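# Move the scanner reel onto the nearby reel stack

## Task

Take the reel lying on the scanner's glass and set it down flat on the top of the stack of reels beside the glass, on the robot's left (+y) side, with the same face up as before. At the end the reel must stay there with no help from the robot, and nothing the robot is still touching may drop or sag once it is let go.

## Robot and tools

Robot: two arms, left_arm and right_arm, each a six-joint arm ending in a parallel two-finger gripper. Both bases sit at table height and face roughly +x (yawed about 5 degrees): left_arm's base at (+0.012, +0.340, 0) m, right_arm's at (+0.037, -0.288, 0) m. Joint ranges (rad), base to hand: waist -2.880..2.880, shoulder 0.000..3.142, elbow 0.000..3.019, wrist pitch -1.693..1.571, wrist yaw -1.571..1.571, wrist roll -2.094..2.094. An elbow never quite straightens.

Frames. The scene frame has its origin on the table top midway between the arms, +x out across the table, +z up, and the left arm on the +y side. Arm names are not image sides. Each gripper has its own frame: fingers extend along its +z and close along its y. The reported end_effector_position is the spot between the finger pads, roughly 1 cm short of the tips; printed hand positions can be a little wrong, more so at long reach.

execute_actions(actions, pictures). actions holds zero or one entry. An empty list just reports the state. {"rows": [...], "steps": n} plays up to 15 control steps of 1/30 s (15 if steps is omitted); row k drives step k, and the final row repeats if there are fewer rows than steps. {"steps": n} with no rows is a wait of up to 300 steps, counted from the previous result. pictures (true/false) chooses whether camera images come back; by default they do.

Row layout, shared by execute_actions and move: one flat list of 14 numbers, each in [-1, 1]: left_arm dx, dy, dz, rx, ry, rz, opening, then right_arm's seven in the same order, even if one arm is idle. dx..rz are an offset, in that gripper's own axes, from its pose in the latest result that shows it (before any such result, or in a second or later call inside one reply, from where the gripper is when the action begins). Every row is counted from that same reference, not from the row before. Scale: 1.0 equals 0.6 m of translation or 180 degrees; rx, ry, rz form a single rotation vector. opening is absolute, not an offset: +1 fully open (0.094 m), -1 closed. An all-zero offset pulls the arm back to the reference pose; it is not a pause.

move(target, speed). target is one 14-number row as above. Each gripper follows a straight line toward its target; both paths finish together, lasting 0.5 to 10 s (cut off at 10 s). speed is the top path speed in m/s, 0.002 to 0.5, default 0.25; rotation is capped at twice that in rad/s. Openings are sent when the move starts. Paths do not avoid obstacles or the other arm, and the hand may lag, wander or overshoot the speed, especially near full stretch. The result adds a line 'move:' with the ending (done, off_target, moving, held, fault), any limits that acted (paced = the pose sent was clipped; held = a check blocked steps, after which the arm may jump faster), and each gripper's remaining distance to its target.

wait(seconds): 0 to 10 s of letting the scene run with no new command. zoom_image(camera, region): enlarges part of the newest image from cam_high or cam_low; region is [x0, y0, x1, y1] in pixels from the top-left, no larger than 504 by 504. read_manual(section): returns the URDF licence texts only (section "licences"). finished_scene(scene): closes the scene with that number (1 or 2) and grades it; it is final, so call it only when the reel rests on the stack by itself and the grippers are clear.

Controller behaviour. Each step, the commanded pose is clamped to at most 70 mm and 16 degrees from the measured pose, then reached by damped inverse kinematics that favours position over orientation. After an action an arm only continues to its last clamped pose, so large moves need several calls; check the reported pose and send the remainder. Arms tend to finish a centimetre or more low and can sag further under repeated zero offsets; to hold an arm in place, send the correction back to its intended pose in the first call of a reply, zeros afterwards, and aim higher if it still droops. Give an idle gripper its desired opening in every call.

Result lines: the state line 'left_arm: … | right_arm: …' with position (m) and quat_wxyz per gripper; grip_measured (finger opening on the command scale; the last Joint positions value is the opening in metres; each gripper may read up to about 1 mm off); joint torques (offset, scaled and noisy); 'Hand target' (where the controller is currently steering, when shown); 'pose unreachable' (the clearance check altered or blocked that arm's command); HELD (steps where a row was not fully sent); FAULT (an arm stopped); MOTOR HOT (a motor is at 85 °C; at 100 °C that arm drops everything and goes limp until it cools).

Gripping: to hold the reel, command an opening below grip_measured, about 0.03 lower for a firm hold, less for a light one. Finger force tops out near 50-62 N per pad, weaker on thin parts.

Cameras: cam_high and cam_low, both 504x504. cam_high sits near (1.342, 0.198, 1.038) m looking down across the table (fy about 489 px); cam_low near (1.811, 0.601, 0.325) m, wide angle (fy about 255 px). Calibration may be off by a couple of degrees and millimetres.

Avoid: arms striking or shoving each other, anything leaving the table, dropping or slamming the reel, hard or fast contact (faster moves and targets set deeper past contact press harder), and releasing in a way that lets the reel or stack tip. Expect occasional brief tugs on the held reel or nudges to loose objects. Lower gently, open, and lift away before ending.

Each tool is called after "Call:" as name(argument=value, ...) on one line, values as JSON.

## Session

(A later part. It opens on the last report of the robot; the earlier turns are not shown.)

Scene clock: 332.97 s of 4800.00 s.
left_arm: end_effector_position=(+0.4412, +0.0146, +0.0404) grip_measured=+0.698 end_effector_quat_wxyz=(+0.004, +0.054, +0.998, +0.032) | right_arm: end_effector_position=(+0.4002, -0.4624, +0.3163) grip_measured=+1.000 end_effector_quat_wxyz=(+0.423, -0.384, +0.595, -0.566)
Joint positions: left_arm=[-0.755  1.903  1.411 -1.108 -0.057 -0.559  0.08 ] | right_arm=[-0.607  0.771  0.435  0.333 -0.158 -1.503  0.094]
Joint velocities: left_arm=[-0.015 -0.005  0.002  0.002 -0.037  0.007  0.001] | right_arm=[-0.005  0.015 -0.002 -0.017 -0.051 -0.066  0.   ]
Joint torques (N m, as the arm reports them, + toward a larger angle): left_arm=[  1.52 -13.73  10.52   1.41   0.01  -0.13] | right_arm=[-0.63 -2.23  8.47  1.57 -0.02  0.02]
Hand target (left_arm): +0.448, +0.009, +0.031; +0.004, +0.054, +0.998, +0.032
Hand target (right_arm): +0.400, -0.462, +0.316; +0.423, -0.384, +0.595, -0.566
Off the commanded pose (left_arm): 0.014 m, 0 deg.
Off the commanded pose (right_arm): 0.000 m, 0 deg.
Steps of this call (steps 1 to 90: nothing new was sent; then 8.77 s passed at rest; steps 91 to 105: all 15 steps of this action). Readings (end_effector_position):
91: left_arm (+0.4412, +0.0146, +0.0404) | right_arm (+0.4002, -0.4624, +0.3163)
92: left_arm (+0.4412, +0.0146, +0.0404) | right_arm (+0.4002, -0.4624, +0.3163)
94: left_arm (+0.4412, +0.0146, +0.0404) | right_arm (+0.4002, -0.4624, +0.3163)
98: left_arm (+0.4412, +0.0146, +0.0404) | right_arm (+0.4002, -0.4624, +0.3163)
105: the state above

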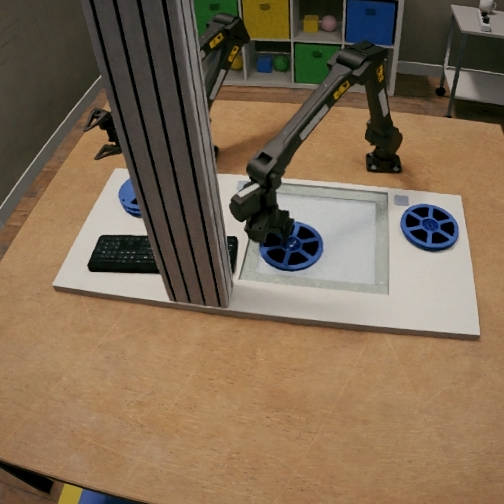

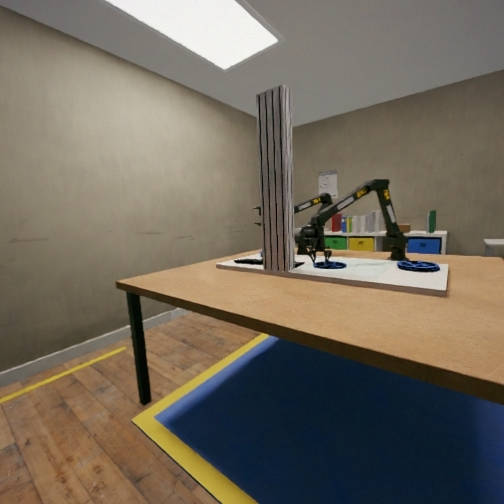

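Call:
execute_actions(actions=[{"rows": [[-0.0133,-0.0095,0.016,-0.0003,0.0005,0,0.67,0,0,0,0,0,0,1],[-0.0133,-0.0095,0.016,-0.0003,0.0005,0,0.64,0,0,0,0,0,0,1],[-0.0133,-0.0095,0.016,-0.0003,0.0005,0,0.61,0,0,0,0,0,0,1],[-0.0133,-0.0095,0.016,-0.0003,0.0005,0,0.58,0,0,0,0,0,0,1],[-0.0133,-0.0095,0.016,-0.0003,0.0005,0,0.55,0,0,0,0,0,0,1],[-0.0133,-0.0095,0.016,-0.0003,0.0005,0,0.52,0,0,0,0,0,0,1],[-0.0133,-0.0095,0.016,-0.0003,0.0005,0,0.49,0,0,0,0,0,0,1],[-0.0133,-0.0095,0.016,-0.0003,0.0005,0,0.46,0,0,0,0,0,0,1],[-0.0133,-0.0095,0.016,-0.0003,0.0005,0,0.44,0,0,0,0,0,0,1],[-0.0133,-0.0095,0.016,-0.0003,0.0005,0,0.42,0,0,0,0,0,0,1],[-0.0133,-0.0095,0.016,-0.0003,0.0005,0,0.40,0,0,0,0,0,0,1],[-0.0133,-0.0095,0.016,-0.0003,0.0005,0,0.38,0,0,0,0,0,0,1],[-0.0133,-0.0095,0.016,-0.0003,0.0005,0,0.36,0,0,0,0,0,0,1]], "steps": 15}], pictures=false)

Call:
execute_actions(actions=[{"steps": 8}])

Call:
zoom_image(camera="cam_high", region=[250, 220, 310, 265])

Call:
zoom_image(camera="cam_low", region=[300, 235, 350, 275])

Scene clock: 346.87 s of 4800.00 s.
left_arm: end_effector_position=(+0.4418, +0.0154, +0.0405) grip_measured=+0.367 end_effector_quat_wxyz=(+0.006, +0.054, +0.998, +0.034) | right_arm: end_effector_position=(+0.4002, -0.4624, +0.3163) grip_measured=+1.000 end_effector_quat_wxyz=(+0.423, -0.384, +0.595, -0.566)
Joint positions: left_arm=[-0.755  1.903  1.411 -1.108 -0.063 -0.559  0.064] | right_arm=[-0.607  0.771  0.435  0.333 -0.158 -1.503  0.094]
Joint velocities: left_arm=[-0.005 -0.015 -0.007  0.002  0.051 -0.022  0.   ] | right_arm=[-0.005  0.015  0.017 -0.017 -0.037 -0.037  0.   ]
Joint torques (N m, as the arm reports them, + toward a larger angle): left_arm=[  1.22 -13.37  10.57   1.39   0.14  -0.14] | right_arm=[-0.62 -2.22  8.47  1.58 -0.03  0.02]
Hand target (left_arm): +0.448, +0.009, +0.031; +0.004, +0.054, +0.998, +0.032
Hand target (right_arm): +0.400, -0.462, +0.316; +0.423, -0.384, +0.595, -0.566
Off the commanded pose (left_arm): 0.014 m, 0 deg.
Off the commanded pose (right_arm): 0.000 m, 0 deg.
Steps of this call (steps 1 to 90: nothing new was sent; then 10.40 s passed at rest; steps 91 to 105: all 15 steps of this action). Readings (end_effector_position):
91: left_arm (+0.4413, +0.0147, +0.0404) | right_arm (+0.4002, -0.4624, +0.3163)
92: left_arm (+0.4414, +0.0148, +0.0404) | right_arm (+0.4002, -0.4624, +0.3163)
94: left_arm (+0.4416, +0.0151, +0.0404) | right_arm (+0.4002, -0.4624, +0.3163)
98: left_arm (+0.4417, +0.0153, +0.0405) | right_arm (+0.4002, -0.4624, +0.3163)
105: the state above

Scene clock: 347.13 s of 4800.00 s.
left_arm: end_effector_position=(+0.4418, +0.0154, +0.0405) grip_measured=+0.367 end_effector_quat_wxyz=(+0.006, +0.054, +0.998, +0.034) | right_arm: end_effector_position=(+0.4002, -0.4624, +0.3163) grip_measured=+1.000 end_effector_quat_wxyz=(+0.423, -0.384, +0.595, -0.566)
Joint positions: left_arm=[-0.755  1.903  1.411 -1.108 -0.063 -0.559  0.064] | right_arm=[-0.607  0.771  0.435  0.333 -0.158 -1.503  0.094]
Joint velocities: left_arm=[-0.015 -0.005  0.002  0.002 -0.007 -0.022  0.   ] | right_arm=[-0.005  0.005 -0.012 -0.012 -0.007  0.037  0.   ]
Joint torques (N m, as the arm reports them, + toward a larger angle): left_arm=[  1.2  -13.77  10.51   1.38   0.19  -0.13] | right_arm=[-0.65 -2.23  8.47  1.57 -0.03  0.02]
Hand target (left_arm): +0.448, +0.009, +0.031; +0.004, +0.054, +0.998, +0.032
Hand target (right_arm): +0.400, -0.462, +0.316; +0.423, -0.384, +0.595, -0.566
Off the commanded pose (left_arm): 0.014 m, 0 deg.
Off the commanded pose (right_arm): 0.000 m, 0 deg.
Steps of this call (steps 1 to 8: nothing new was sent). Readings (end_effector_position):
1: left_arm (+0.4418, +0.0154, +0.0405) | right_arm (+0.4002, -0.4624, +0.3163)
2: left_arm (+0.4418, +0.0154, +0.0405) | right_arm (+0.4002, -0.4624, +0.3163)
4: left_arm (+0.4418, +0.0154, +0.0405) | right_arm (+0.4002, -0.4624, +0.3163)
8: the state above

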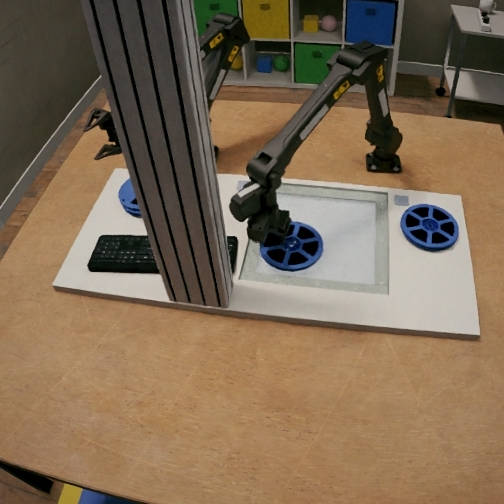

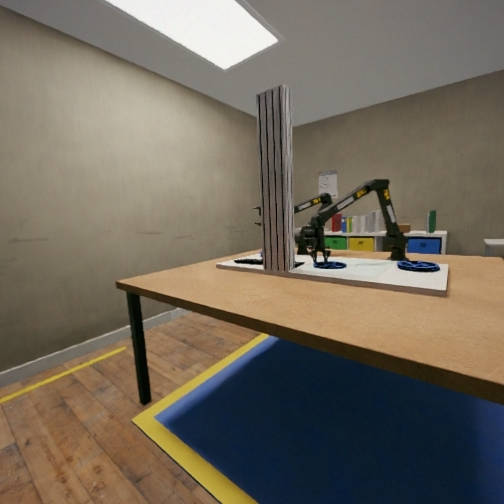

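Region (250, 220, 310, 265) of cam_high's 504x504 image, scaled by 8.400, with more detail than that image has; it fills the top 378 rows of this view, and the rest is white.

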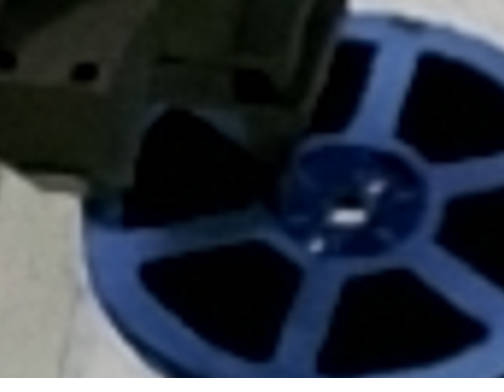

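Region (300, 235, 350, 275) of cam_low's 504x504 image, scaled by 10.080, with more detail than that image has; it fills the top 403 rows of this view, and the rest is white.

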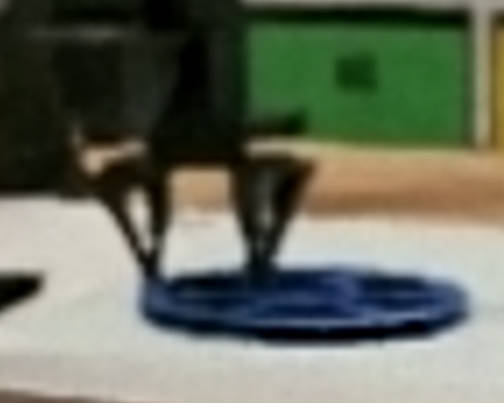

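Call:
execute_actions(actions=[{"rows": [[-0.0133,-0.0095,0.016,-0.0003,0.0005,0,0.35,0,0,0,0,0,0,1],[-0.0133,-0.0095,0.016,-0.0003,0.0005,0,0.345,0,0,0,0,0,0,1],[-0.0133,-0.0095,0.016,-0.0003,0.0005,0,0.34,0,0,0,0,0,0,1],[-0.0133,-0.0095,0.016,-0.0003,0.0005,0,0.335,0,0,0,0,0,0,1],[-0.0133,-0.0095,0.016,-0.0003,0.0005,0,0.33,0,0,0,0,0,0,1]], "steps": 10}], pictures=false)

Scene clock: 355.17 s of 4800.00 s.
left_arm: end_effector_position=(+0.4419, +0.0155, +0.0405) grip_measured=+0.343 end_effector_quat_wxyz=(+0.006, +0.054, +0.998, +0.035) | right_arm: end_effector_position=(+0.4002, -0.4624, +0.3163) grip_measured=+1.000 end_effector_quat_wxyz=(+0.423, -0.384, +0.595, -0.566)
Joint positions: left_arm=[-0.755  1.903  1.411 -1.108 -0.064 -0.559  0.063] | right_arm=[-0.607  0.771  0.435  0.333 -0.158 -1.503  0.094]
Joint velocities: left_arm=[-0.005  0.015  0.007  0.007 -0.022 -0.007  0.001] | right_arm=[-0.015 -0.015  0.007  0.002 -0.081 -0.081  0.   ]
Joint torques (N m, as the arm reports them, + toward a larger angle): left_arm=[  1.04 -13.79  10.56   1.41   0.01  -0.13] | right_arm=[-0.64 -2.22  8.47  1.58 -0.03  0.02]
Hand target (left_arm): +0.449, +0.010, +0.031; +0.005, +0.054, +0.998, +0.035
Hand target (right_arm): +0.400, -0.462, +0.316; +0.423, -0.384, +0.595, -0.566
Off the commanded pose (left_arm): 0.014 m, 0 deg.
Off the commanded pose (right_arm): 0.000 m, 0 deg.
Steps of this call (steps 1 to 90: nothing new was sent; then 4.70 s passed at rest; steps 91 to 100: all 10 steps of this action). Readings (end_effector_position):
91: left_arm (+0.4418, +0.0154, +0.0405) | right_arm (+0.4002, -0.4624, +0.3163)
92: left_arm (+0.4418, +0.0154, +0.0405) | right_arm (+0.4002, -0.4624, +0.3163)
94: left_arm (+0.4418, +0.0154, +0.0405) | right_arm (+0.4002, -0.4624, +0.3163)
98: left_arm (+0.4419, +0.0155, +0.0405) | right_arm (+0.4002, -0.4624, +0.3163)
100: the state above

Call:
execute_actions(actions=[{"rows": [[-0.0133,-0.0095,0.016,-0.0003,0.0005,0,0.325,0,0,0,0,0,0,1],[-0.0133,-0.0095,0.016,-0.0003,0.0005,0,0.32,0,0,0,0,0,0,1],[-0.0133,-0.0095,0.016,-0.0003,0.0005,0,0.315,0,0,0,0,0,0,1],[-0.0133,-0.0095,0.016,-0.0003,0.0005,0,0.31,0,0,0,0,0,0,1],[-0.0133,-0.0095,0.016,-0.0003,0.0005,0,0.305,0,0,0,0,0,0,1]], "steps": 10}])

Call:
zoom_image(camera="cam_high", region=[250, 220, 310, 265])

Scene clock: 362.17 s of 4800.00 s.
left_arm: end_effector_position=(+0.4420, +0.0157, +0.0405) grip_measured=+0.322 end_effector_quat_wxyz=(+0.007, +0.054, +0.998, +0.035) | right_arm: end_effector_position=(+0.4002, -0.4624, +0.3163) grip_measured=+1.000 end_effector_quat_wxyz=(+0.423, -0.384, +0.595, -0.566)
Joint positions: left_arm=[-0.755  1.903  1.411 -1.108 -0.065 -0.559  0.062] | right_arm=[-0.607  0.771  0.435  0.333 -0.158 -1.503  0.094]
Joint velocities: left_arm=[-0.005  0.015 -0.017  0.002  0.022  0.051  0.   ] | right_arm=[ 0.005 -0.005 -0.002  0.007  0.007 -0.051  0.   ]
Joint torques (N m, as the arm reports them, + toward a larger angle): left_arm=[  1.36 -13.56  10.59   1.45   0.07  -0.15] | right_arm=[-0.65 -2.23  8.46  1.57 -0.03  0.02]
Hand target (left_arm): +0.449, +0.010, +0.031; +0.006, +0.054, +0.998, +0.035
Hand target (right_arm): +0.400, -0.462, +0.316; +0.423, -0.384, +0.595, -0.566
Off the commanded pose (left_arm): 0.014 m, 0 deg.
Off the commanded pose (right_arm): 0.000 m, 0 deg.
Steps of this call (steps 1 to 90: nothing new was sent; then 3.67 s passed at rest; steps 91 to 100: all 10 steps of this action). Readings (end_effector_position):
91: left_arm (+0.4419, +0.0155, +0.0405) | right_arm (+0.4002, -0.4624, +0.3163)
92: left_arm (+0.4419, +0.0155, +0.0405) | right_arm (+0.4002, -0.4624, +0.3163)
94: left_arm (+0.4420, +0.0156, +0.0405) | right_arm (+0.4002, -0.4624, +0.3163)
98: left_arm (+0.4420, +0.0157, +0.0405) | right_arm (+0.4002, -0.4624, +0.3163)
100: the state above

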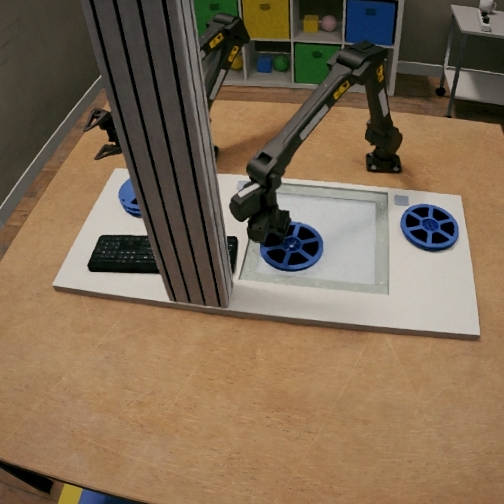

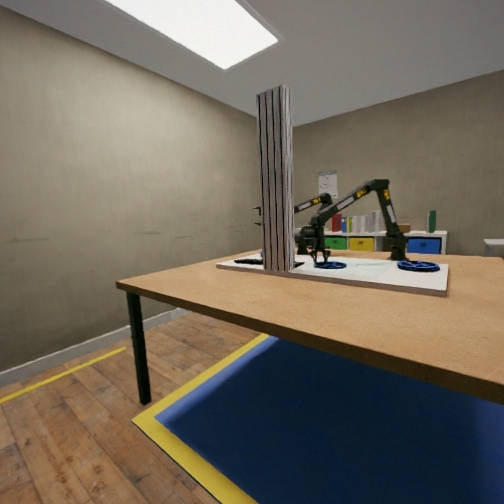

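Region (250, 220, 310, 265) of cam_high's 504x504 image, scaled by 8.400, with more detail than that image has; it fills the top 378 rows of this view, and the rest is white.

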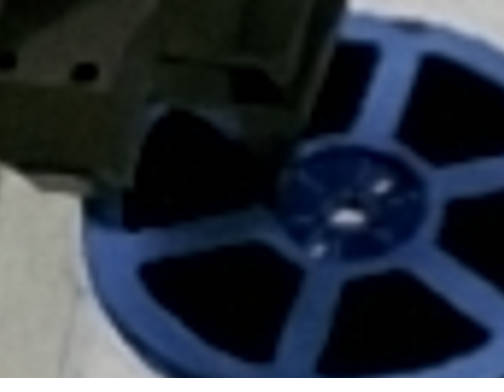

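Call:
execute_actions(actions=[{"rows": [[-0.0165,-0.0105,0.003,0.0026,-0.0042,-0.0003,0.305,0,0,0,0,0,0,1],[-0.0195,-0.0114,-0.010,0.0052,-0.0084,-0.0006,0.305,0,0,0,0,0,0,1],[-0.0226,-0.0124,-0.023,0.0079,-0.0126,-0.001,0.305,0,0,0,0,0,0,1],[-0.0257,-0.0133,-0.036,0.0105,-0.0168,-0.0013,0.305,0,0,0,0,0,0,1],[-0.0272,-0.0138,-0.0425,0.0118,-0.019,-0.0015,0.305,0,0,0,0,0,0,1],[-0.0287,-0.0143,-0.049,0.0131,-0.021,-0.0016,0.305,0,0,0,0,0,0,1],[-0.0303,-0.0148,-0.0555,0.0144,-0.0232,-0.0018,0.305,0,0,0,0,0,0,1],[-0.0318,-0.0153,-0.062,0.0157,-0.0253,-0.002,0.305,0,0,0,0,0,0,1],[-0.0334,-0.0158,-0.0685,0.017,-0.0274,-0.0021,0.305,0,0,0,0,0,0,1],[-0.0349,-0.0162,-0.075,0.0184,-0.0295,-0.0023,0.305,0,0,0,0,0,0,1],[-0.0365,-0.0167,-0.0815,0.0197,-0.0316,-0.0024,0.305,0,0,0,0,0,0,1],[-0.038,-0.0172,-0.0877,0.021,-0.0337,-0.0026,0.305,0,0,0,0,0,0,1]], "steps": 15}], pictures=false)

Call:
execute_actions(actions=[{"steps": 10}])

Call:
zoom_image(camera="cam_high", region=[245, 205, 325, 275])

Call:
zoom_image(camera="cam_low", region=[300, 235, 350, 275])

Scene clock: 381.83 s of 4800.00 s.
left_arm: end_effector_position=(+0.4437, +0.0145, +0.0533) grip_measured=+0.320 end_effector_quat_wxyz=(+0.017, +0.053, +0.998, +0.028) | right_arm: end_effector_position=(+0.4002, -0.4624, +0.3163) grip_measured=+1.000 end_effector_quat_wxyz=(+0.423, -0.384, +0.595, -0.566)
Joint positions: left_arm=[-0.755  1.878  1.411 -1.108 -0.066 -0.56   0.062] | right_arm=[-0.607  0.771  0.435  0.333 -0.158 -1.503  0.094]
Joint velocities: left_arm=[-0.034 -0.112 -0.002  0.012  0.007 -0.007 -0.   ] | right_arm=[ 0.005 -0.015 -0.007 -0.012  0.022  0.037  0.   ]
Joint torques (N m, as the arm reports them, + toward a larger angle): left_arm=[  1.07 -18.69  11.6    1.75   0.07  -0.14] | right_arm=[-0.65 -2.23  8.46  1.58 -0.03  0.02]
Hand target (left_arm): +0.460, +0.000, +0.093; +0.057, +0.053, +0.997, -0.001
Hand target (right_arm): +0.400, -0.462, +0.316; +0.423, -0.384, +0.595, -0.566
Off the commanded pose (left_arm): 0.046 m, 6 deg.
Off the commanded pose (right_arm): 0.000 m, 0 deg.
Steps of this call (steps 1 to 90: nothing new was sent; then 16.17 s passed at rest; steps 91 to 105: all 15 steps of this action). Readings (end_effector_position):
91: left_arm (+0.4421, +0.0157, +0.0405) | right_arm (+0.4002, -0.4624, +0.3163)
92: left_arm (+0.4421, +0.0157, +0.0405) | right_arm (+0.4002, -0.4624, +0.3163)
94: left_arm (+0.4421, +0.0157, +0.0407) | right_arm (+0.4002, -0.4624, +0.3163)
98: left_arm (+0.4424, +0.0156, +0.0425) | right_arm (+0.4002, -0.4624, +0.3163)
105: the state above

Scene clock: 382.17 s of 4800.00 s.
left_arm: end_effector_position=(+0.4445, +0.0138, +0.0605) grip_measured=+0.320 end_effector_quat_wxyz=(+0.023, +0.053, +0.998, +0.024) | right_arm: end_effector_position=(+0.4002, -0.4624, +0.3163) grip_measured=+1.000 end_effector_quat_wxyz=(+0.423, -0.384, +0.595, -0.566)
Joint positions: left_arm=[-0.755  1.865  1.411 -1.108 -0.066 -0.56   0.062] | right_arm=[-0.607  0.771  0.435  0.333 -0.158 -1.503  0.094]
Joint velocities: left_arm=[-0.015 -0.015 -0.002 -0.002 -0.037  0.037  0.   ] | right_arm=[-0.005 -0.015 -0.002 -0.007 -0.007  0.037  0.   ]
Joint torques (N m, as the arm reports them, + toward a larger angle): left_arm=[  1.39 -17.65  11.71   1.83   0.06  -0.13] | right_arm=[-0.65 -2.25  8.46  1.57 -0.03  0.02]
Hand target (left_arm): +0.460, +0.000, +0.093; +0.057, +0.053, +0.997, -0.002
Hand target (right_arm): +0.400, -0.462, +0.316; +0.423, -0.384, +0.595, -0.566
Off the commanded pose (left_arm): 0.040 m, 5 deg.
Off the commanded pose (right_arm): 0.000 m, 0 deg.
Steps of this call (steps 1 to 10: nothing new was sent). Readings (end_effector_position):
1: left_arm (+0.4440, +0.0143, +0.0555) | right_arm (+0.4002, -0.4624, +0.3163)
2: left_arm (+0.4442, +0.0141, +0.0573) | right_arm (+0.4002, -0.4624, +0.3163)
4: left_arm (+0.4444, +0.0139, +0.0597) | right_arm (+0.4002, -0.4624, +0.3163)
8: left_arm (+0.4445, +0.0138, +0.0605) | right_arm (+0.4002, -0.4624, +0.3163)
10: the state above

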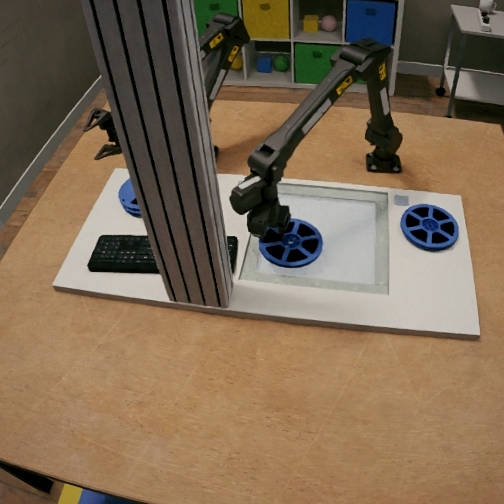

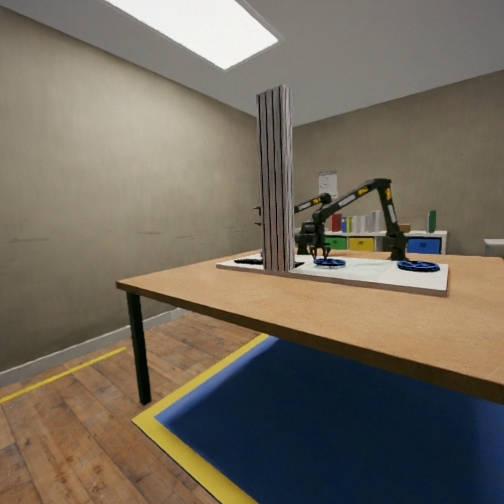

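Region (245, 205, 325, 275) of cam_high's 504x504 image, scaled by 6.300, with more detail than that image has; it fills the top 441 rows of this view, and the rest is white.

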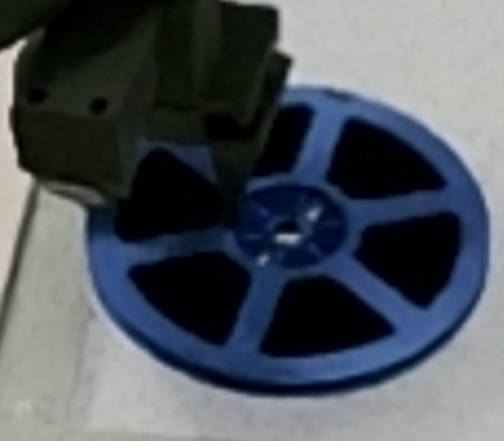

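Region (300, 235, 350, 275) of cam_low's 504x504 image, scaled by 10.080, with more detail than that image has; it fills the top 403 rows of this view, and the rest is white.

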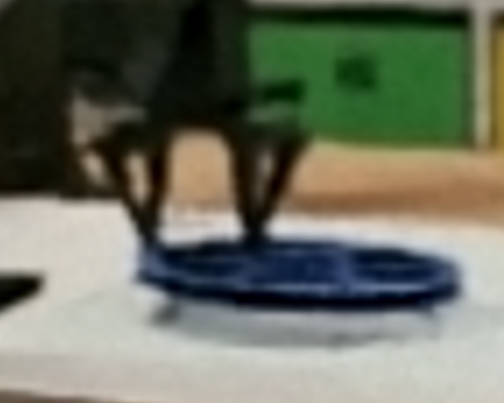

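Call:
move(target=[0.0365,0.0857,-0.1225,0,0,0,0.305,0,0,0,0,0,0,1], speed=0.12)

Call:
move(target=[0.2205,0.5642,-0.0147,-0.0034,-0.0105,0,0.305,0,0,0,0,0,0,1], speed=0.18)

Call:
zoom_image(camera="cam_high", region=[380, 160, 480, 260])

Call:
zoom_image(camera="cam_low", region=[385, 220, 450, 280])

Scene clock: 445.30 s of 4800.00 s.
left_arm: end_effector_position=(+0.4250, +0.0583, +0.1231) grip_measured=+0.320 end_effector_quat_wxyz=(+0.020, +0.050, +0.998, +0.026) | right_arm: end_effector_position=(+0.4002, -0.4624, +0.3163) grip_measured=+1.000 end_effector_quat_wxyz=(+0.423, -0.384, +0.595, -0.566)
Joint positions: left_arm=[-0.709  1.704  1.361 -1.223 -0.066 -0.519  0.062] | right_arm=[-0.607  0.771  0.435  0.333 -0.158 -1.503  0.094]
Joint velocities: left_arm=[ 0.005 -0.005 -0.002 -0.012  0.037  0.081 -0.001] | right_arm=[-0.005 -0.005 -0.007  0.007  0.007 -0.022  0.   ]
Joint torques (N m, as the arm reports them, + toward a larger angle): left_arm=[  2.07 -15.68   9.08   0.39   0.05   0.05] | right_arm=[-0.64 -2.26  8.47  1.58 -0.03  0.02]
Hand target (left_arm): +0.424, +0.064, +0.134; +0.023, +0.053, +0.998, +0.024
Hand target (right_arm): +0.400, -0.462, +0.316; +0.423, -0.384, +0.595, -0.566
Off the commanded pose (left_arm): 0.014 m, 1 deg.
Off the commanded pose (right_arm): 0.000 m, 0 deg.
After step 90, 58.80 s passed at rest.
move: off_target (left_arm)

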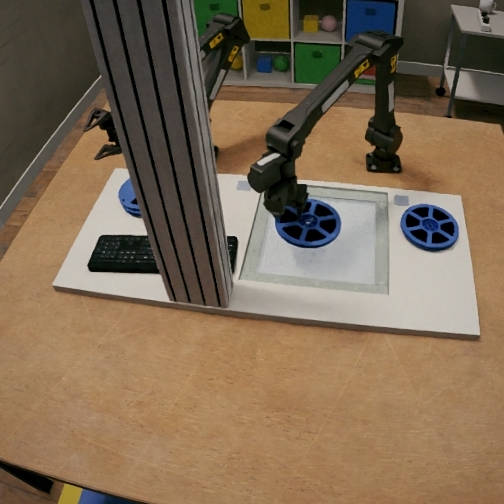

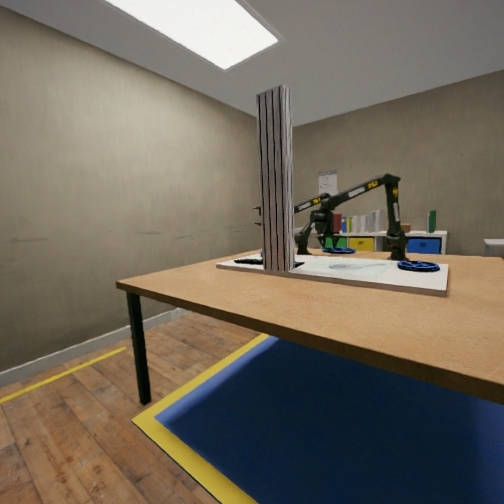

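Scene clock: 447.90 s of 4800.00 s.
left_arm: end_effector_position=(+0.3299, +0.4041, +0.1340) grip_measured=+0.320 end_effector_quat_wxyz=(+0.021, +0.042, +0.999, +0.016) | right_arm: end_effector_position=(+0.4002, -0.4624, +0.3163) grip_measured=+1.000 end_effector_quat_wxyz=(+0.423, -0.384, +0.595, -0.566)
Joint positions: left_arm=[ 0.1    1.215  0.868 -1.177 -0.021  0.273  0.062] | right_arm=[-0.607  0.771  0.435  0.333 -0.158 -1.503  0.094]
Joint velocities: left_arm=[-0.015  0.005  0.007  0.007  0.007  0.007 -0.001] | right_arm=[-0.005  0.005 -0.017 -0.002 -0.095 -0.007  0.   ]
Joint torques (N m, as the arm reports them, + toward a larger angle): left_arm=[ 1.18 -9.22  9.27  1.82  0.18  0.  ] | right_arm=[-0.63 -2.23  8.47  1.57 -0.03  0.02]
Hand target (left_arm): +0.333, +0.404, +0.142; +0.039, +0.050, +0.998, +0.019
Hand target (right_arm): +0.400, -0.462, +0.316; +0.423, -0.384, +0.595, -0.566
Off the commanded pose (left_arm): 0.012 m, 3 deg.
Off the commanded pose (right_arm): 0.000 m, 0 deg.
move: off_target (left_arm)

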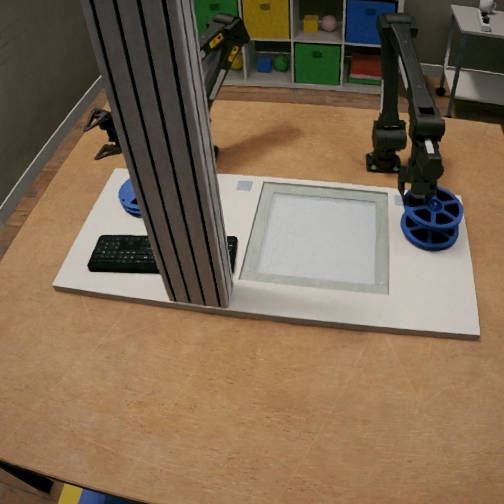

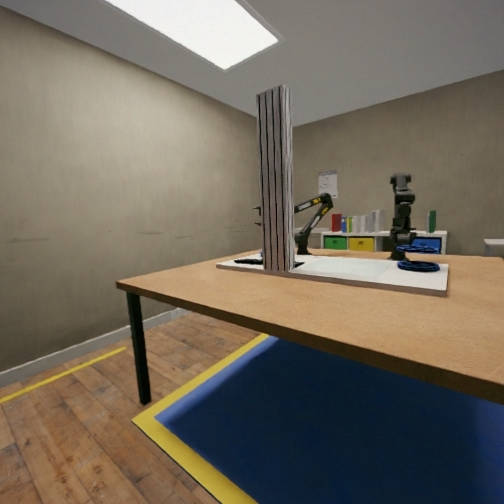

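Region (380, 160, 480, 260) of cam_high's 504x504 image, scaled by 5.040, with more detail than that image has.

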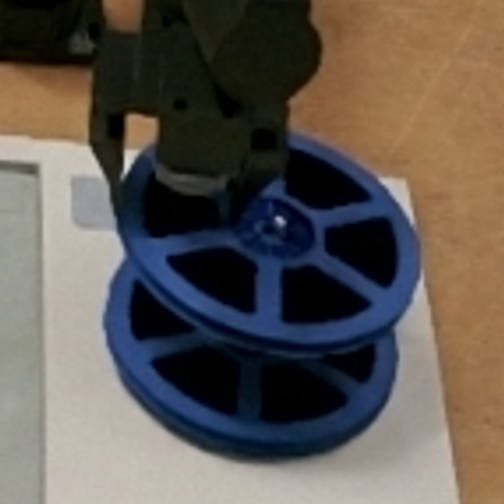

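Region (385, 220, 450, 280) of cam_low's 504x504 image, scaled by 7.754, with more detail than that image has; it fills the top 465 rows of this view, and the rest is white.

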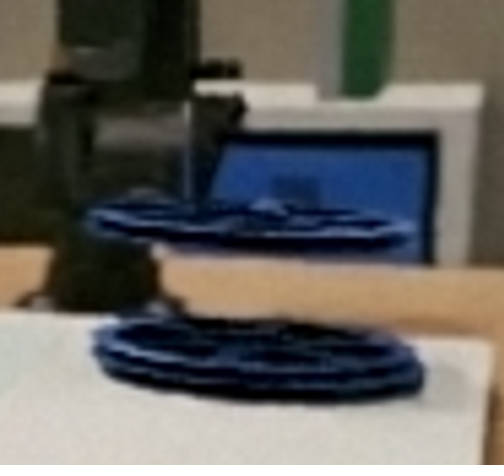

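Call:
move(target=[-0.0047,0.0143,0.0942,-0.0147,0.0077,0,0.305,0,0,0,0,0,0,1], speed=0.08)

Call:
zoom_image(camera="cam_high", region=[390, 180, 470, 260])

Call:
zoom_image(camera="cam_low", region=[390, 235, 445, 280])

Scene clock: 476.40 s of 4800.00 s.
left_arm: end_effector_position=(+0.3323, +0.4125, +0.0804) grip_measured=+0.320 end_effector_quat_wxyz=(+0.005, +0.043, +0.998, +0.036) | right_arm: end_effector_position=(+0.4002, -0.4624, +0.3163) grip_measured=+1.000 end_effector_quat_wxyz=(+0.423, -0.384, +0.595, -0.566)
Joint positions: left_arm=[ 0.1    1.309  0.794 -1.029 -0.067  0.276  0.062] | right_arm=[-0.607  0.771  0.435  0.333 -0.158 -1.503  0.094]
Joint velocities: left_arm=[-0.015 -0.015 -0.002 -0.012 -0.007 -0.081  0.   ] | right_arm=[-0.015 -0.015  0.017  0.017 -0.007 -0.007  0.   ]
Joint torques (N m, as the arm reports them, + toward a larger angle): left_arm=[ 1.48 -7.55  8.68  1.94 -0.14 -0.16] | right_arm=[-0.63 -2.23  8.46  1.57 -0.03  0.02]
Hand target (left_arm): +0.336, +0.415, +0.079; +0.010, +0.041, +0.998, +0.040
Hand target (right_arm): +0.400, -0.462, +0.316; +0.423, -0.384, +0.595, -0.566
Off the commanded pose (left_arm): 0.005 m, 1 deg.
Off the commanded pose (right_arm): 0.000 m, 0 deg.
After step 90, 24.43 s passed at rest.
move: done

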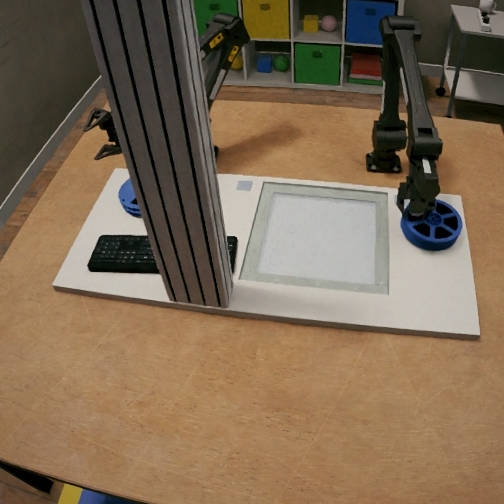

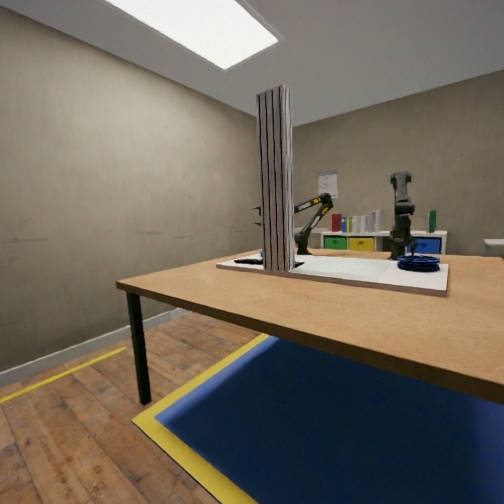

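Region (390, 180, 470, 260) of cam_high's 504x504 image, scaled by 6.300, with more detail than that image has.

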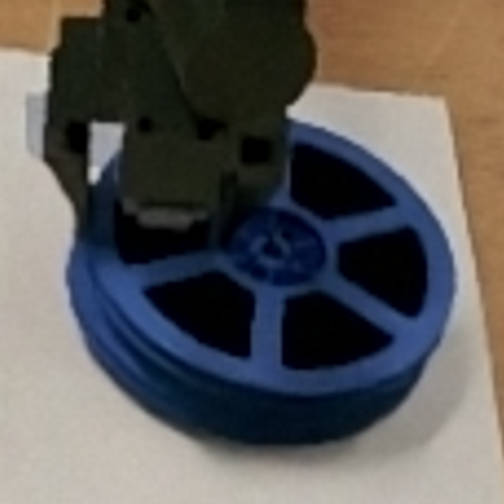

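Region (390, 235, 445, 280) of cam_low's 504x504 image, scaled by 9.164, with more detail than that image has; it fills the top 412 rows of this view, and the rest is white.

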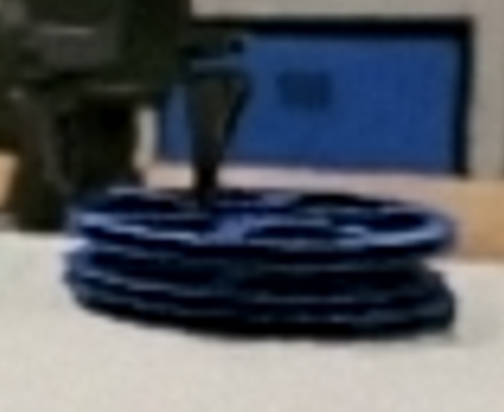

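Call:
execute_actions(actions=[{"rows": [[-0.0062,-0.002,0.008,0.0002,-0.001,0.002,0.305,0,0,0,0,0,0,1],[-0.0065,-0.005,0.011,0.0002,0,0.0035,0.305,0,0,0,0,0,0,1],[-0.0068,-0.008,0.014,0.0003,0.0003,0.005,0.305,0,0,0,0,0,0,1],[-0.007,-0.010,0.017,0.0004,0.0005,0.006,0.305,0,0,0,0,0,0,1],[-0.0072,-0.0113,0.0205,0.0004,0.0007,0.0067,0.305,0,0,0,0,0,0,1]], "steps": 15}])

Call:
zoom_image(camera="cam_high", region=[390, 180, 470, 260])

Call:
zoom_image(camera="cam_low", region=[390, 235, 445, 280])

Scene clock: 512.60 s of 4800.00 s.
left_arm: end_effector_position=(+0.3312, +0.4092, +0.0706) grip_measured=+0.320 end_effector_quat_wxyz=(-0.000, +0.048, +0.998, +0.034) | right_arm: end_effector_position=(+0.4002, -0.4624, +0.3163) grip_measured=+1.000 end_effector_quat_wxyz=(+0.423, -0.384, +0.595, -0.566)
Joint positions: left_arm=[ 0.09   1.328  0.782 -1.01  -0.067  0.276  0.062] | right_arm=[-0.607  0.771  0.435  0.333 -0.158 -1.503  0.094]
Joint velocities: left_arm=[ 0.015  0.005  0.012  0.017 -0.037  0.051 -0.   ] | right_arm=[-0.005 -0.015  0.002  0.007  0.007 -0.022  0.   ]
Joint torques (N m, as the arm reports them, + toward a larger angle): left_arm=[ 0.13 -7.02  8.44  2.11  0.04 -0.14] | right_arm=[-0.64 -2.23  8.46  1.56 -0.03  0.02]
Hand target (left_arm): +0.336, +0.407, +0.068; +0.004, +0.054, +0.998, +0.035
Hand target (right_arm): +0.400, -0.462, +0.316; +0.423, -0.384, +0.595, -0.566
Off the commanded pose (left_arm): 0.006 m, 1 deg.
Off the commanded pose (right_arm): 0.000 m, 0 deg.
Steps of this call (steps 1 to 90: nothing new was sent; then 32.70 s passed at rest; steps 91 to 105: all 15 steps of this action). Readings (end_effector_position):
91: left_arm (+0.3322, +0.4125, +0.0803) | right_arm (+0.4002, -0.4624, +0.3163)
92: left_arm (+0.3323, +0.4125, +0.0803) | right_arm (+0.4002, -0.4624, +0.3163)
94: left_arm (+0.3329, +0.4124, +0.0793) | right_arm (+0.4002, -0.4624, +0.3163)
98: left_arm (+0.3325, +0.4102, +0.0737) | right_arm (+0.4002, -0.4624, +0.3163)
105: the state above

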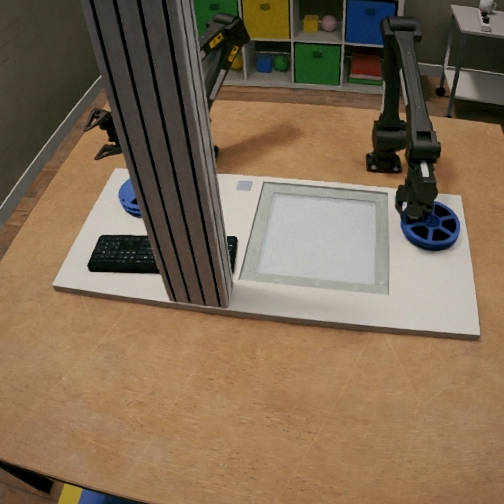

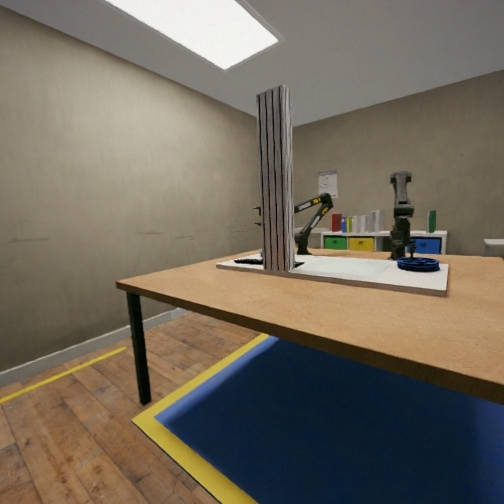

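Region (390, 180, 470, 260) of cam_high's 504x504 image, scaled by 6.300, with more detail than that image has.

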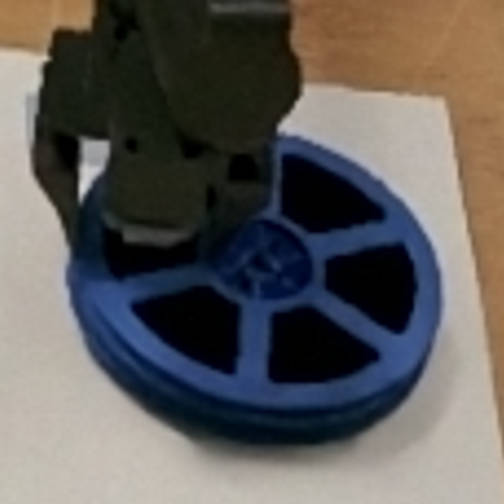

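Region (390, 235, 445, 280) of cam_low's 504x504 image, scaled by 9.164, with more detail than that image has; it fills the top 412 rows of this view, and the rest is white.

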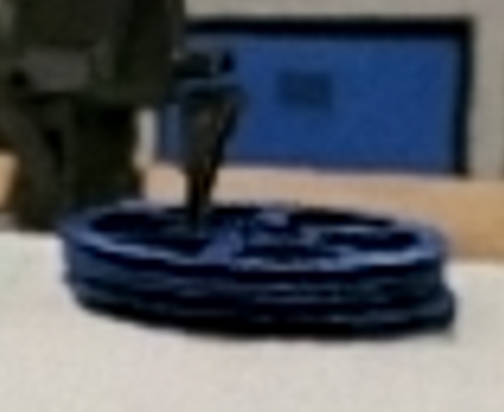

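Call:
execute_actions(actions=[{"rows": [[-0.0075,0.001,0.006,-0.0008,-0.0025,0,0.305,0,0,0,0,0,0,1],[-0.0075,0.001,0.008,-0.0008,-0.0025,0,0.305,0,0,0,0,0,0,1],[-0.0078,0.0012,0.010,-0.0009,-0.0028,0,0.305,0,0,0,0,0,0,1],[-0.008,0.0013,0.012,-0.0009,-0.003,0,0.305,0,0,0,0,0,0,1],[-0.008,0.0013,0.0135,-0.0009,-0.003,0,0.305,0,0,0,0,0,0,1]], "steps": 14}])

Call:
zoom_image(camera="cam_low", region=[390, 235, 445, 280])

Scene clock: 521.87 s of 4800.00 s.
left_arm: end_effector_position=(+0.3332, +0.4095, +0.0671) grip_measured=+0.320 end_effector_quat_wxyz=(+0.003, +0.048, +0.998, +0.035) | right_arm: end_effector_position=(+0.4002, -0.4624, +0.3163) grip_measured=+1.000 end_effector_quat_wxyz=(+0.423, -0.384, +0.595, -0.566)
Joint positions: left_arm=[ 0.09   1.335  0.777 -0.992 -0.067  0.276  0.062] | right_arm=[-0.607  0.771  0.435  0.333 -0.158 -1.503  0.094]
Joint velocities: left_arm=[-0.005  0.005 -0.032  0.002 -0.022  0.007  0.   ] | right_arm=[-0.005 -0.005 -0.007 -0.022  0.007  0.095  0.   ]
Joint torques (N m, as the arm reports them, + toward a larger angle): left_arm=[ 1.4  -6.78  8.26  1.98  0.06 -0.12] | right_arm=[-0.68 -2.23  8.46  1.57 -0.03  0.02]
Hand target (left_arm): +0.336, +0.410, +0.063; +0.005, +0.049, +0.998, +0.035
Hand target (right_arm): +0.400, -0.462, +0.316; +0.423, -0.384, +0.595, -0.566
Off the commanded pose (left_arm): 0.005 m, 0 deg.
Off the commanded pose (right_arm): 0.000 m, 0 deg.
Steps of this call (steps 1 to 90: nothing new was sent; then 5.80 s passed at rest; steps 91 to 104: all 14 steps of this action). Readings (end_effector_position):
91: left_arm (+0.3312, +0.4092, +0.0706) | right_arm (+0.4002, -0.4624, +0.3163)
92: left_arm (+0.3314, +0.4092, +0.0706) | right_arm (+0.4002, -0.4624, +0.3163)
94: left_arm (+0.3327, +0.4094, +0.0704) | right_arm (+0.4002, -0.4624, +0.3163)
98: left_arm (+0.3349, +0.4098, +0.0692) | right_arm (+0.4002, -0.4624, +0.3163)
104: the state above

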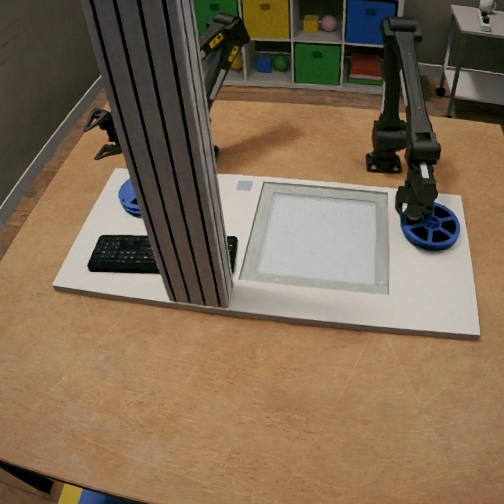

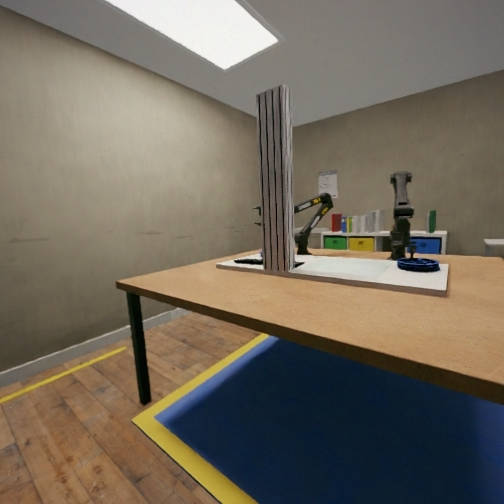

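Region (390, 235, 445, 280) of cam_low's 504x504 image, scaled by 9.164, with more detail than that image has; it fills the top 412 rows of this view, and the rest is white.

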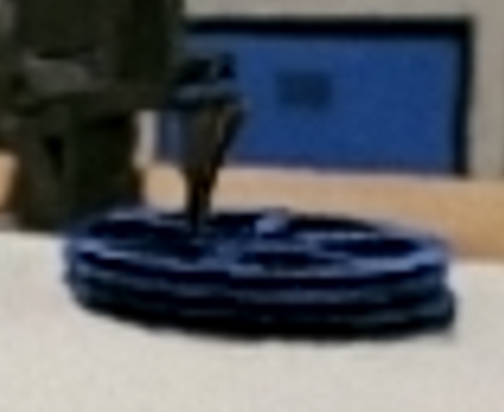

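Call:
execute_actions(actions=[{"rows": [[-0.0035,0.0005,0.006,0.0007,0.002,0,0.305,0,0,0,0,0,0,1],[-0.003,0.0003,0.008,0.001,0.0035,0.0002,0.305,0,0,0,0,0,0,1],[-0.0027,0.0002,0.010,0.0014,0.005,0.0003,0.305,0,0,0,0,0,0,1],[-0.0024,0,0.0125,0.0017,0.0061,0.0004,0.305,0,0,0,0,0,0,1]], "steps": 13}])

Call:
zoom_image(camera="cam_high", region=[390, 180, 470, 260])

Scene clock: 532.33 s of 4800.00 s.
left_arm: end_effector_position=(+0.3321, +0.4094, +0.0626) grip_measured=+0.320 end_effector_quat_wxyz=(-0.004, +0.048, +0.998, +0.033) | right_arm: end_effector_position=(+0.4002, -0.4624, +0.3163) grip_measured=+1.000 end_effector_quat_wxyz=(+0.423, -0.384, +0.595, -0.566)
Joint positions: left_arm=[ 0.09   1.349  0.777 -0.992 -0.067  0.276  0.062] | right_arm=[-0.607  0.771  0.435  0.333 -0.158 -1.503  0.094]
Joint velocities: left_arm=[-0.005  0.005 -0.017  0.002  0.022  0.022  0.   ] | right_arm=[-0.005 -0.015 -0.007 -0.007 -0.037  0.066  0.   ]
Joint torques (N m, as the arm reports them, + toward a larger angle): left_arm=[ 1.42 -7.03  8.46  1.59  0.05 -0.14] | right_arm=[-0.63 -2.26  8.47  1.57 -0.03  0.02]
Hand target (left_arm): +0.335, +0.410, +0.060; -0.007, +0.048, +0.998, +0.033
Hand target (right_arm): +0.400, -0.462, +0.316; +0.423, -0.384, +0.595, -0.566
Off the commanded pose (left_arm): 0.004 m, 0 deg.
Off the commanded pose (right_arm): 0.000 m, 0 deg.
Steps of this call (steps 1 to 90: nothing new was sent; then 7.03 s passed at rest; steps 91 to 103: all 13 steps of this action). Readings (end_effector_position):
91: left_arm (+0.3330, +0.4095, +0.0668) | right_arm (+0.4002, -0.4624, +0.3163)
92: left_arm (+0.3329, +0.4095, +0.0667) | right_arm (+0.4002, -0.4624, +0.3163)
94: left_arm (+0.3327, +0.4094, +0.0657) | right_arm (+0.4002, -0.4624, +0.3163)
98: left_arm (+0.3321, +0.4094, +0.0626) | right_arm (+0.4002, -0.4624, +0.3163)
103: the state above

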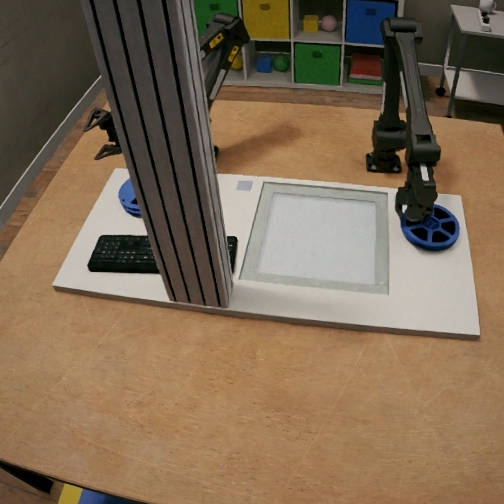

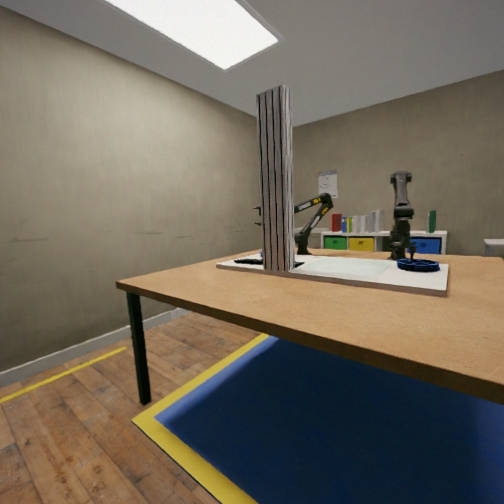

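Region (390, 180, 470, 260) of cam_high's 504x504 image, scaled by 6.300, with more detail than that image has.

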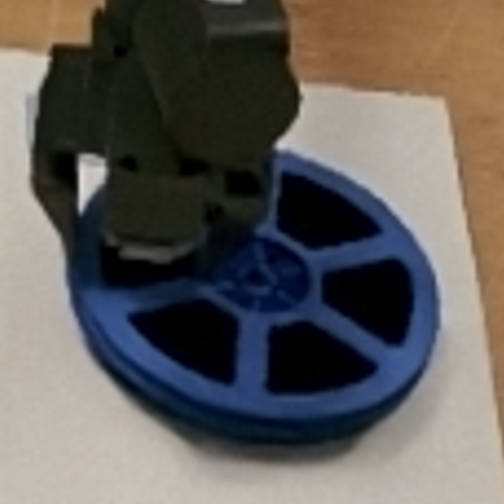

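Call:
execute_actions(actions=[{"rows": [[-0.009,0.003,-0.008,-0.0018,-0.0065,-0.0004,0.305,0,0,0,0,0,0,1],[-0.011,0.004,-0.016,-0.003,-0.011,-0.0008,0.305,0,0,0,0,0,0,1],[-0.0125,0.005,-0.023,-0.0043,-0.0155,-0.0011,0.305,0,0,0,0,0,0,1],[-0.0143,0.0062,-0.0307,-0.0056,-0.0199,-0.0014,0.305,0,0,0,0,0,0,1]], "steps": 13}], pictures=false)

Call:
execute_actions(actions=[{"rows": [[-0.003,0.001,-0.005,-0.0013,-0.0046,0,0.305,0,0,0,0,0,0,1],[0.001,-0.0003,-0.002,-0.0009,-0.003,0,0.305,0,0,0,0,0,0,1],[0.005,-0.0015,0.001,-0.0004,-0.0015,0,0.305,0,0,0,0,0,0,1],[0.0085,-0.0026,0.0036,0,0,0,0.305,0,0,0,0,0,0,1]], "steps": 13}])

Call:
zoom_image(camera="cam_high", region=[390, 180, 470, 260])

Scene clock: 555.33 s of 4800.00 s.
left_arm: end_effector_position=(+0.3336, +0.4097, +0.0704) grip_measured=+0.320 end_effector_quat_wxyz=(+0.008, +0.048, +0.998, +0.036) | right_arm: end_effector_position=(+0.4002, -0.4624, +0.3163) grip_measured=+1.000 end_effector_quat_wxyz=(+0.423, -0.384, +0.595, -0.566)
Joint positions: left_arm=[ 0.09   1.324  0.777 -0.992 -0.067  0.276  0.062] | right_arm=[-0.607  0.771  0.435  0.333 -0.158 -1.503  0.094]
Joint velocities: left_arm=[-0.005  0.005 -0.002  0.007  0.066 -0.022 -0.001] | right_arm=[-0.015  0.005  0.002 -0.012  0.022 -0.007  0.   ]
Joint torques (N m, as the arm reports them, + toward a larger angle): left_arm=[ 1.29 -9.72  9.15  1.47  0.11 -0.14] | right_arm=[-0.62 -2.22  8.47  1.56 -0.03  0.02]
Hand target (left_arm): +0.341, +0.411, +0.081; +0.028, +0.048, +0.998, +0.040
Hand target (right_arm): +0.400, -0.462, +0.316; +0.423, -0.384, +0.595, -0.566
Off the commanded pose (left_arm): 0.013 m, 2 deg.
Off the commanded pose (right_arm): 0.000 m, 0 deg.
Steps of this call (steps 1 to 90: nothing new was sent; then 19.57 s passed at rest; steps 91 to 103: all 13 steps of this action). Readings (end_effector_position):
91: left_arm (+0.3321, +0.4094, +0.0626) | right_arm (+0.4002, -0.4624, +0.3163)
92: left_arm (+0.3321, +0.4094, +0.0626) | right_arm (+0.4002, -0.4624, +0.3163)
94: left_arm (+0.3323, +0.4094, +0.0637) | right_arm (+0.4002, -0.4624, +0.3163)
98: left_arm (+0.3333, +0.4096, +0.0686) | right_arm (+0.4002, -0.4624, +0.3163)
103: the state above

Scene clock: 555.77 s of 4800.00 s.
left_arm: end_effector_position=(+0.3256, +0.4082, +0.0643) grip_measured=+0.320 end_effector_quat_wxyz=(-0.001, +0.048, +0.998, +0.034) | right_arm: end_effector_position=(+0.4002, -0.4624, +0.3163) grip_measured=+1.000 end_effector_quat_wxyz=(+0.423, -0.384, +0.595, -0.566)
Joint positions: left_arm=[ 0.09   1.324  0.759 -0.992 -0.067  0.276  0.062] | right_arm=[-0.607  0.771  0.435  0.333 -0.158 -1.503  0.094]
Joint velocities: left_arm=[ 0.005 -0.015 -0.002  0.002  0.037 -0.037 -0.001] | right_arm=[ 0.005  0.015 -0.012 -0.007 -0.007 -0.051  0.   ]
Joint torques (N m, as the arm reports them, + toward a larger angle): left_arm=[ 1.61 -8.62  8.74  1.47  0.06 -0.14] | right_arm=[-0.66 -2.23  8.46  1.58 -0.03  0.02]
Hand target (left_arm): +0.328, +0.409, +0.068; +0.008, +0.048, +0.998, +0.036
Hand target (right_arm): +0.400, -0.462, +0.316; +0.423, -0.384, +0.595, -0.566
Off the commanded pose (left_arm): 0.005 m, 1 deg.
Off the commanded pose (right_arm): 0.000 m, 0 deg.
Steps of this call (steps 1 to 13: all 13 steps of this action). Readings (end_effector_position):
1: left_arm (+0.3336, +0.4097, +0.0704) | right_arm (+0.4002, -0.4624, +0.3163)
2: left_arm (+0.3336, +0.4097, +0.0704) | right_arm (+0.4002, -0.4624, +0.3163)
4: left_arm (+0.3323, +0.4094, +0.0693) | right_arm (+0.4002, -0.4624, +0.3163)
8: left_arm (+0.3266, +0.4084, +0.0651) | right_arm (+0.4002, -0.4624, +0.3163)
13: the state above

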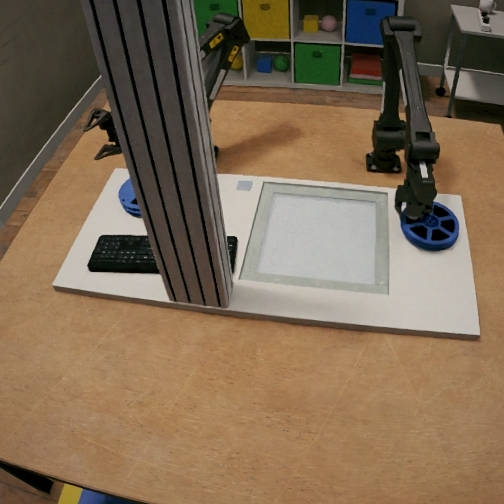

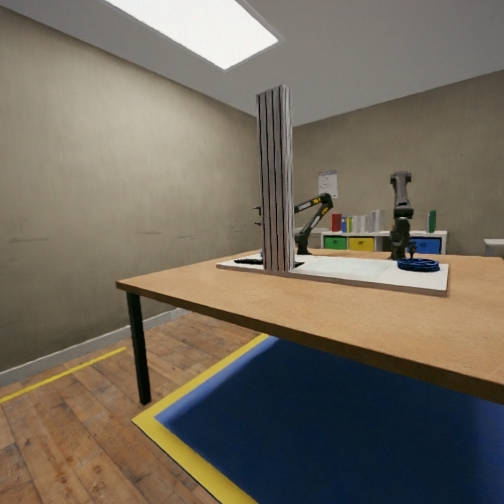

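Region (390, 180, 470, 260) of cam_high's 504x504 image, scaled by 6.300, with more detail than that image has.

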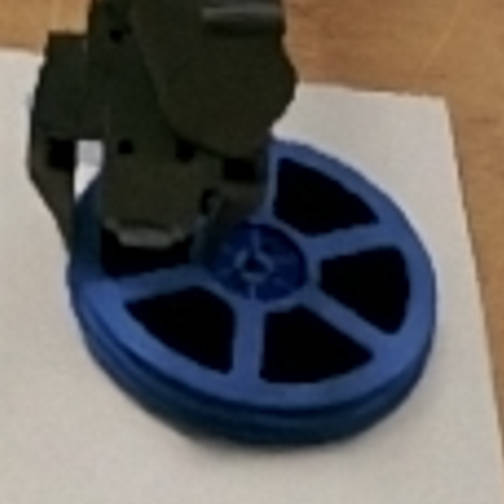

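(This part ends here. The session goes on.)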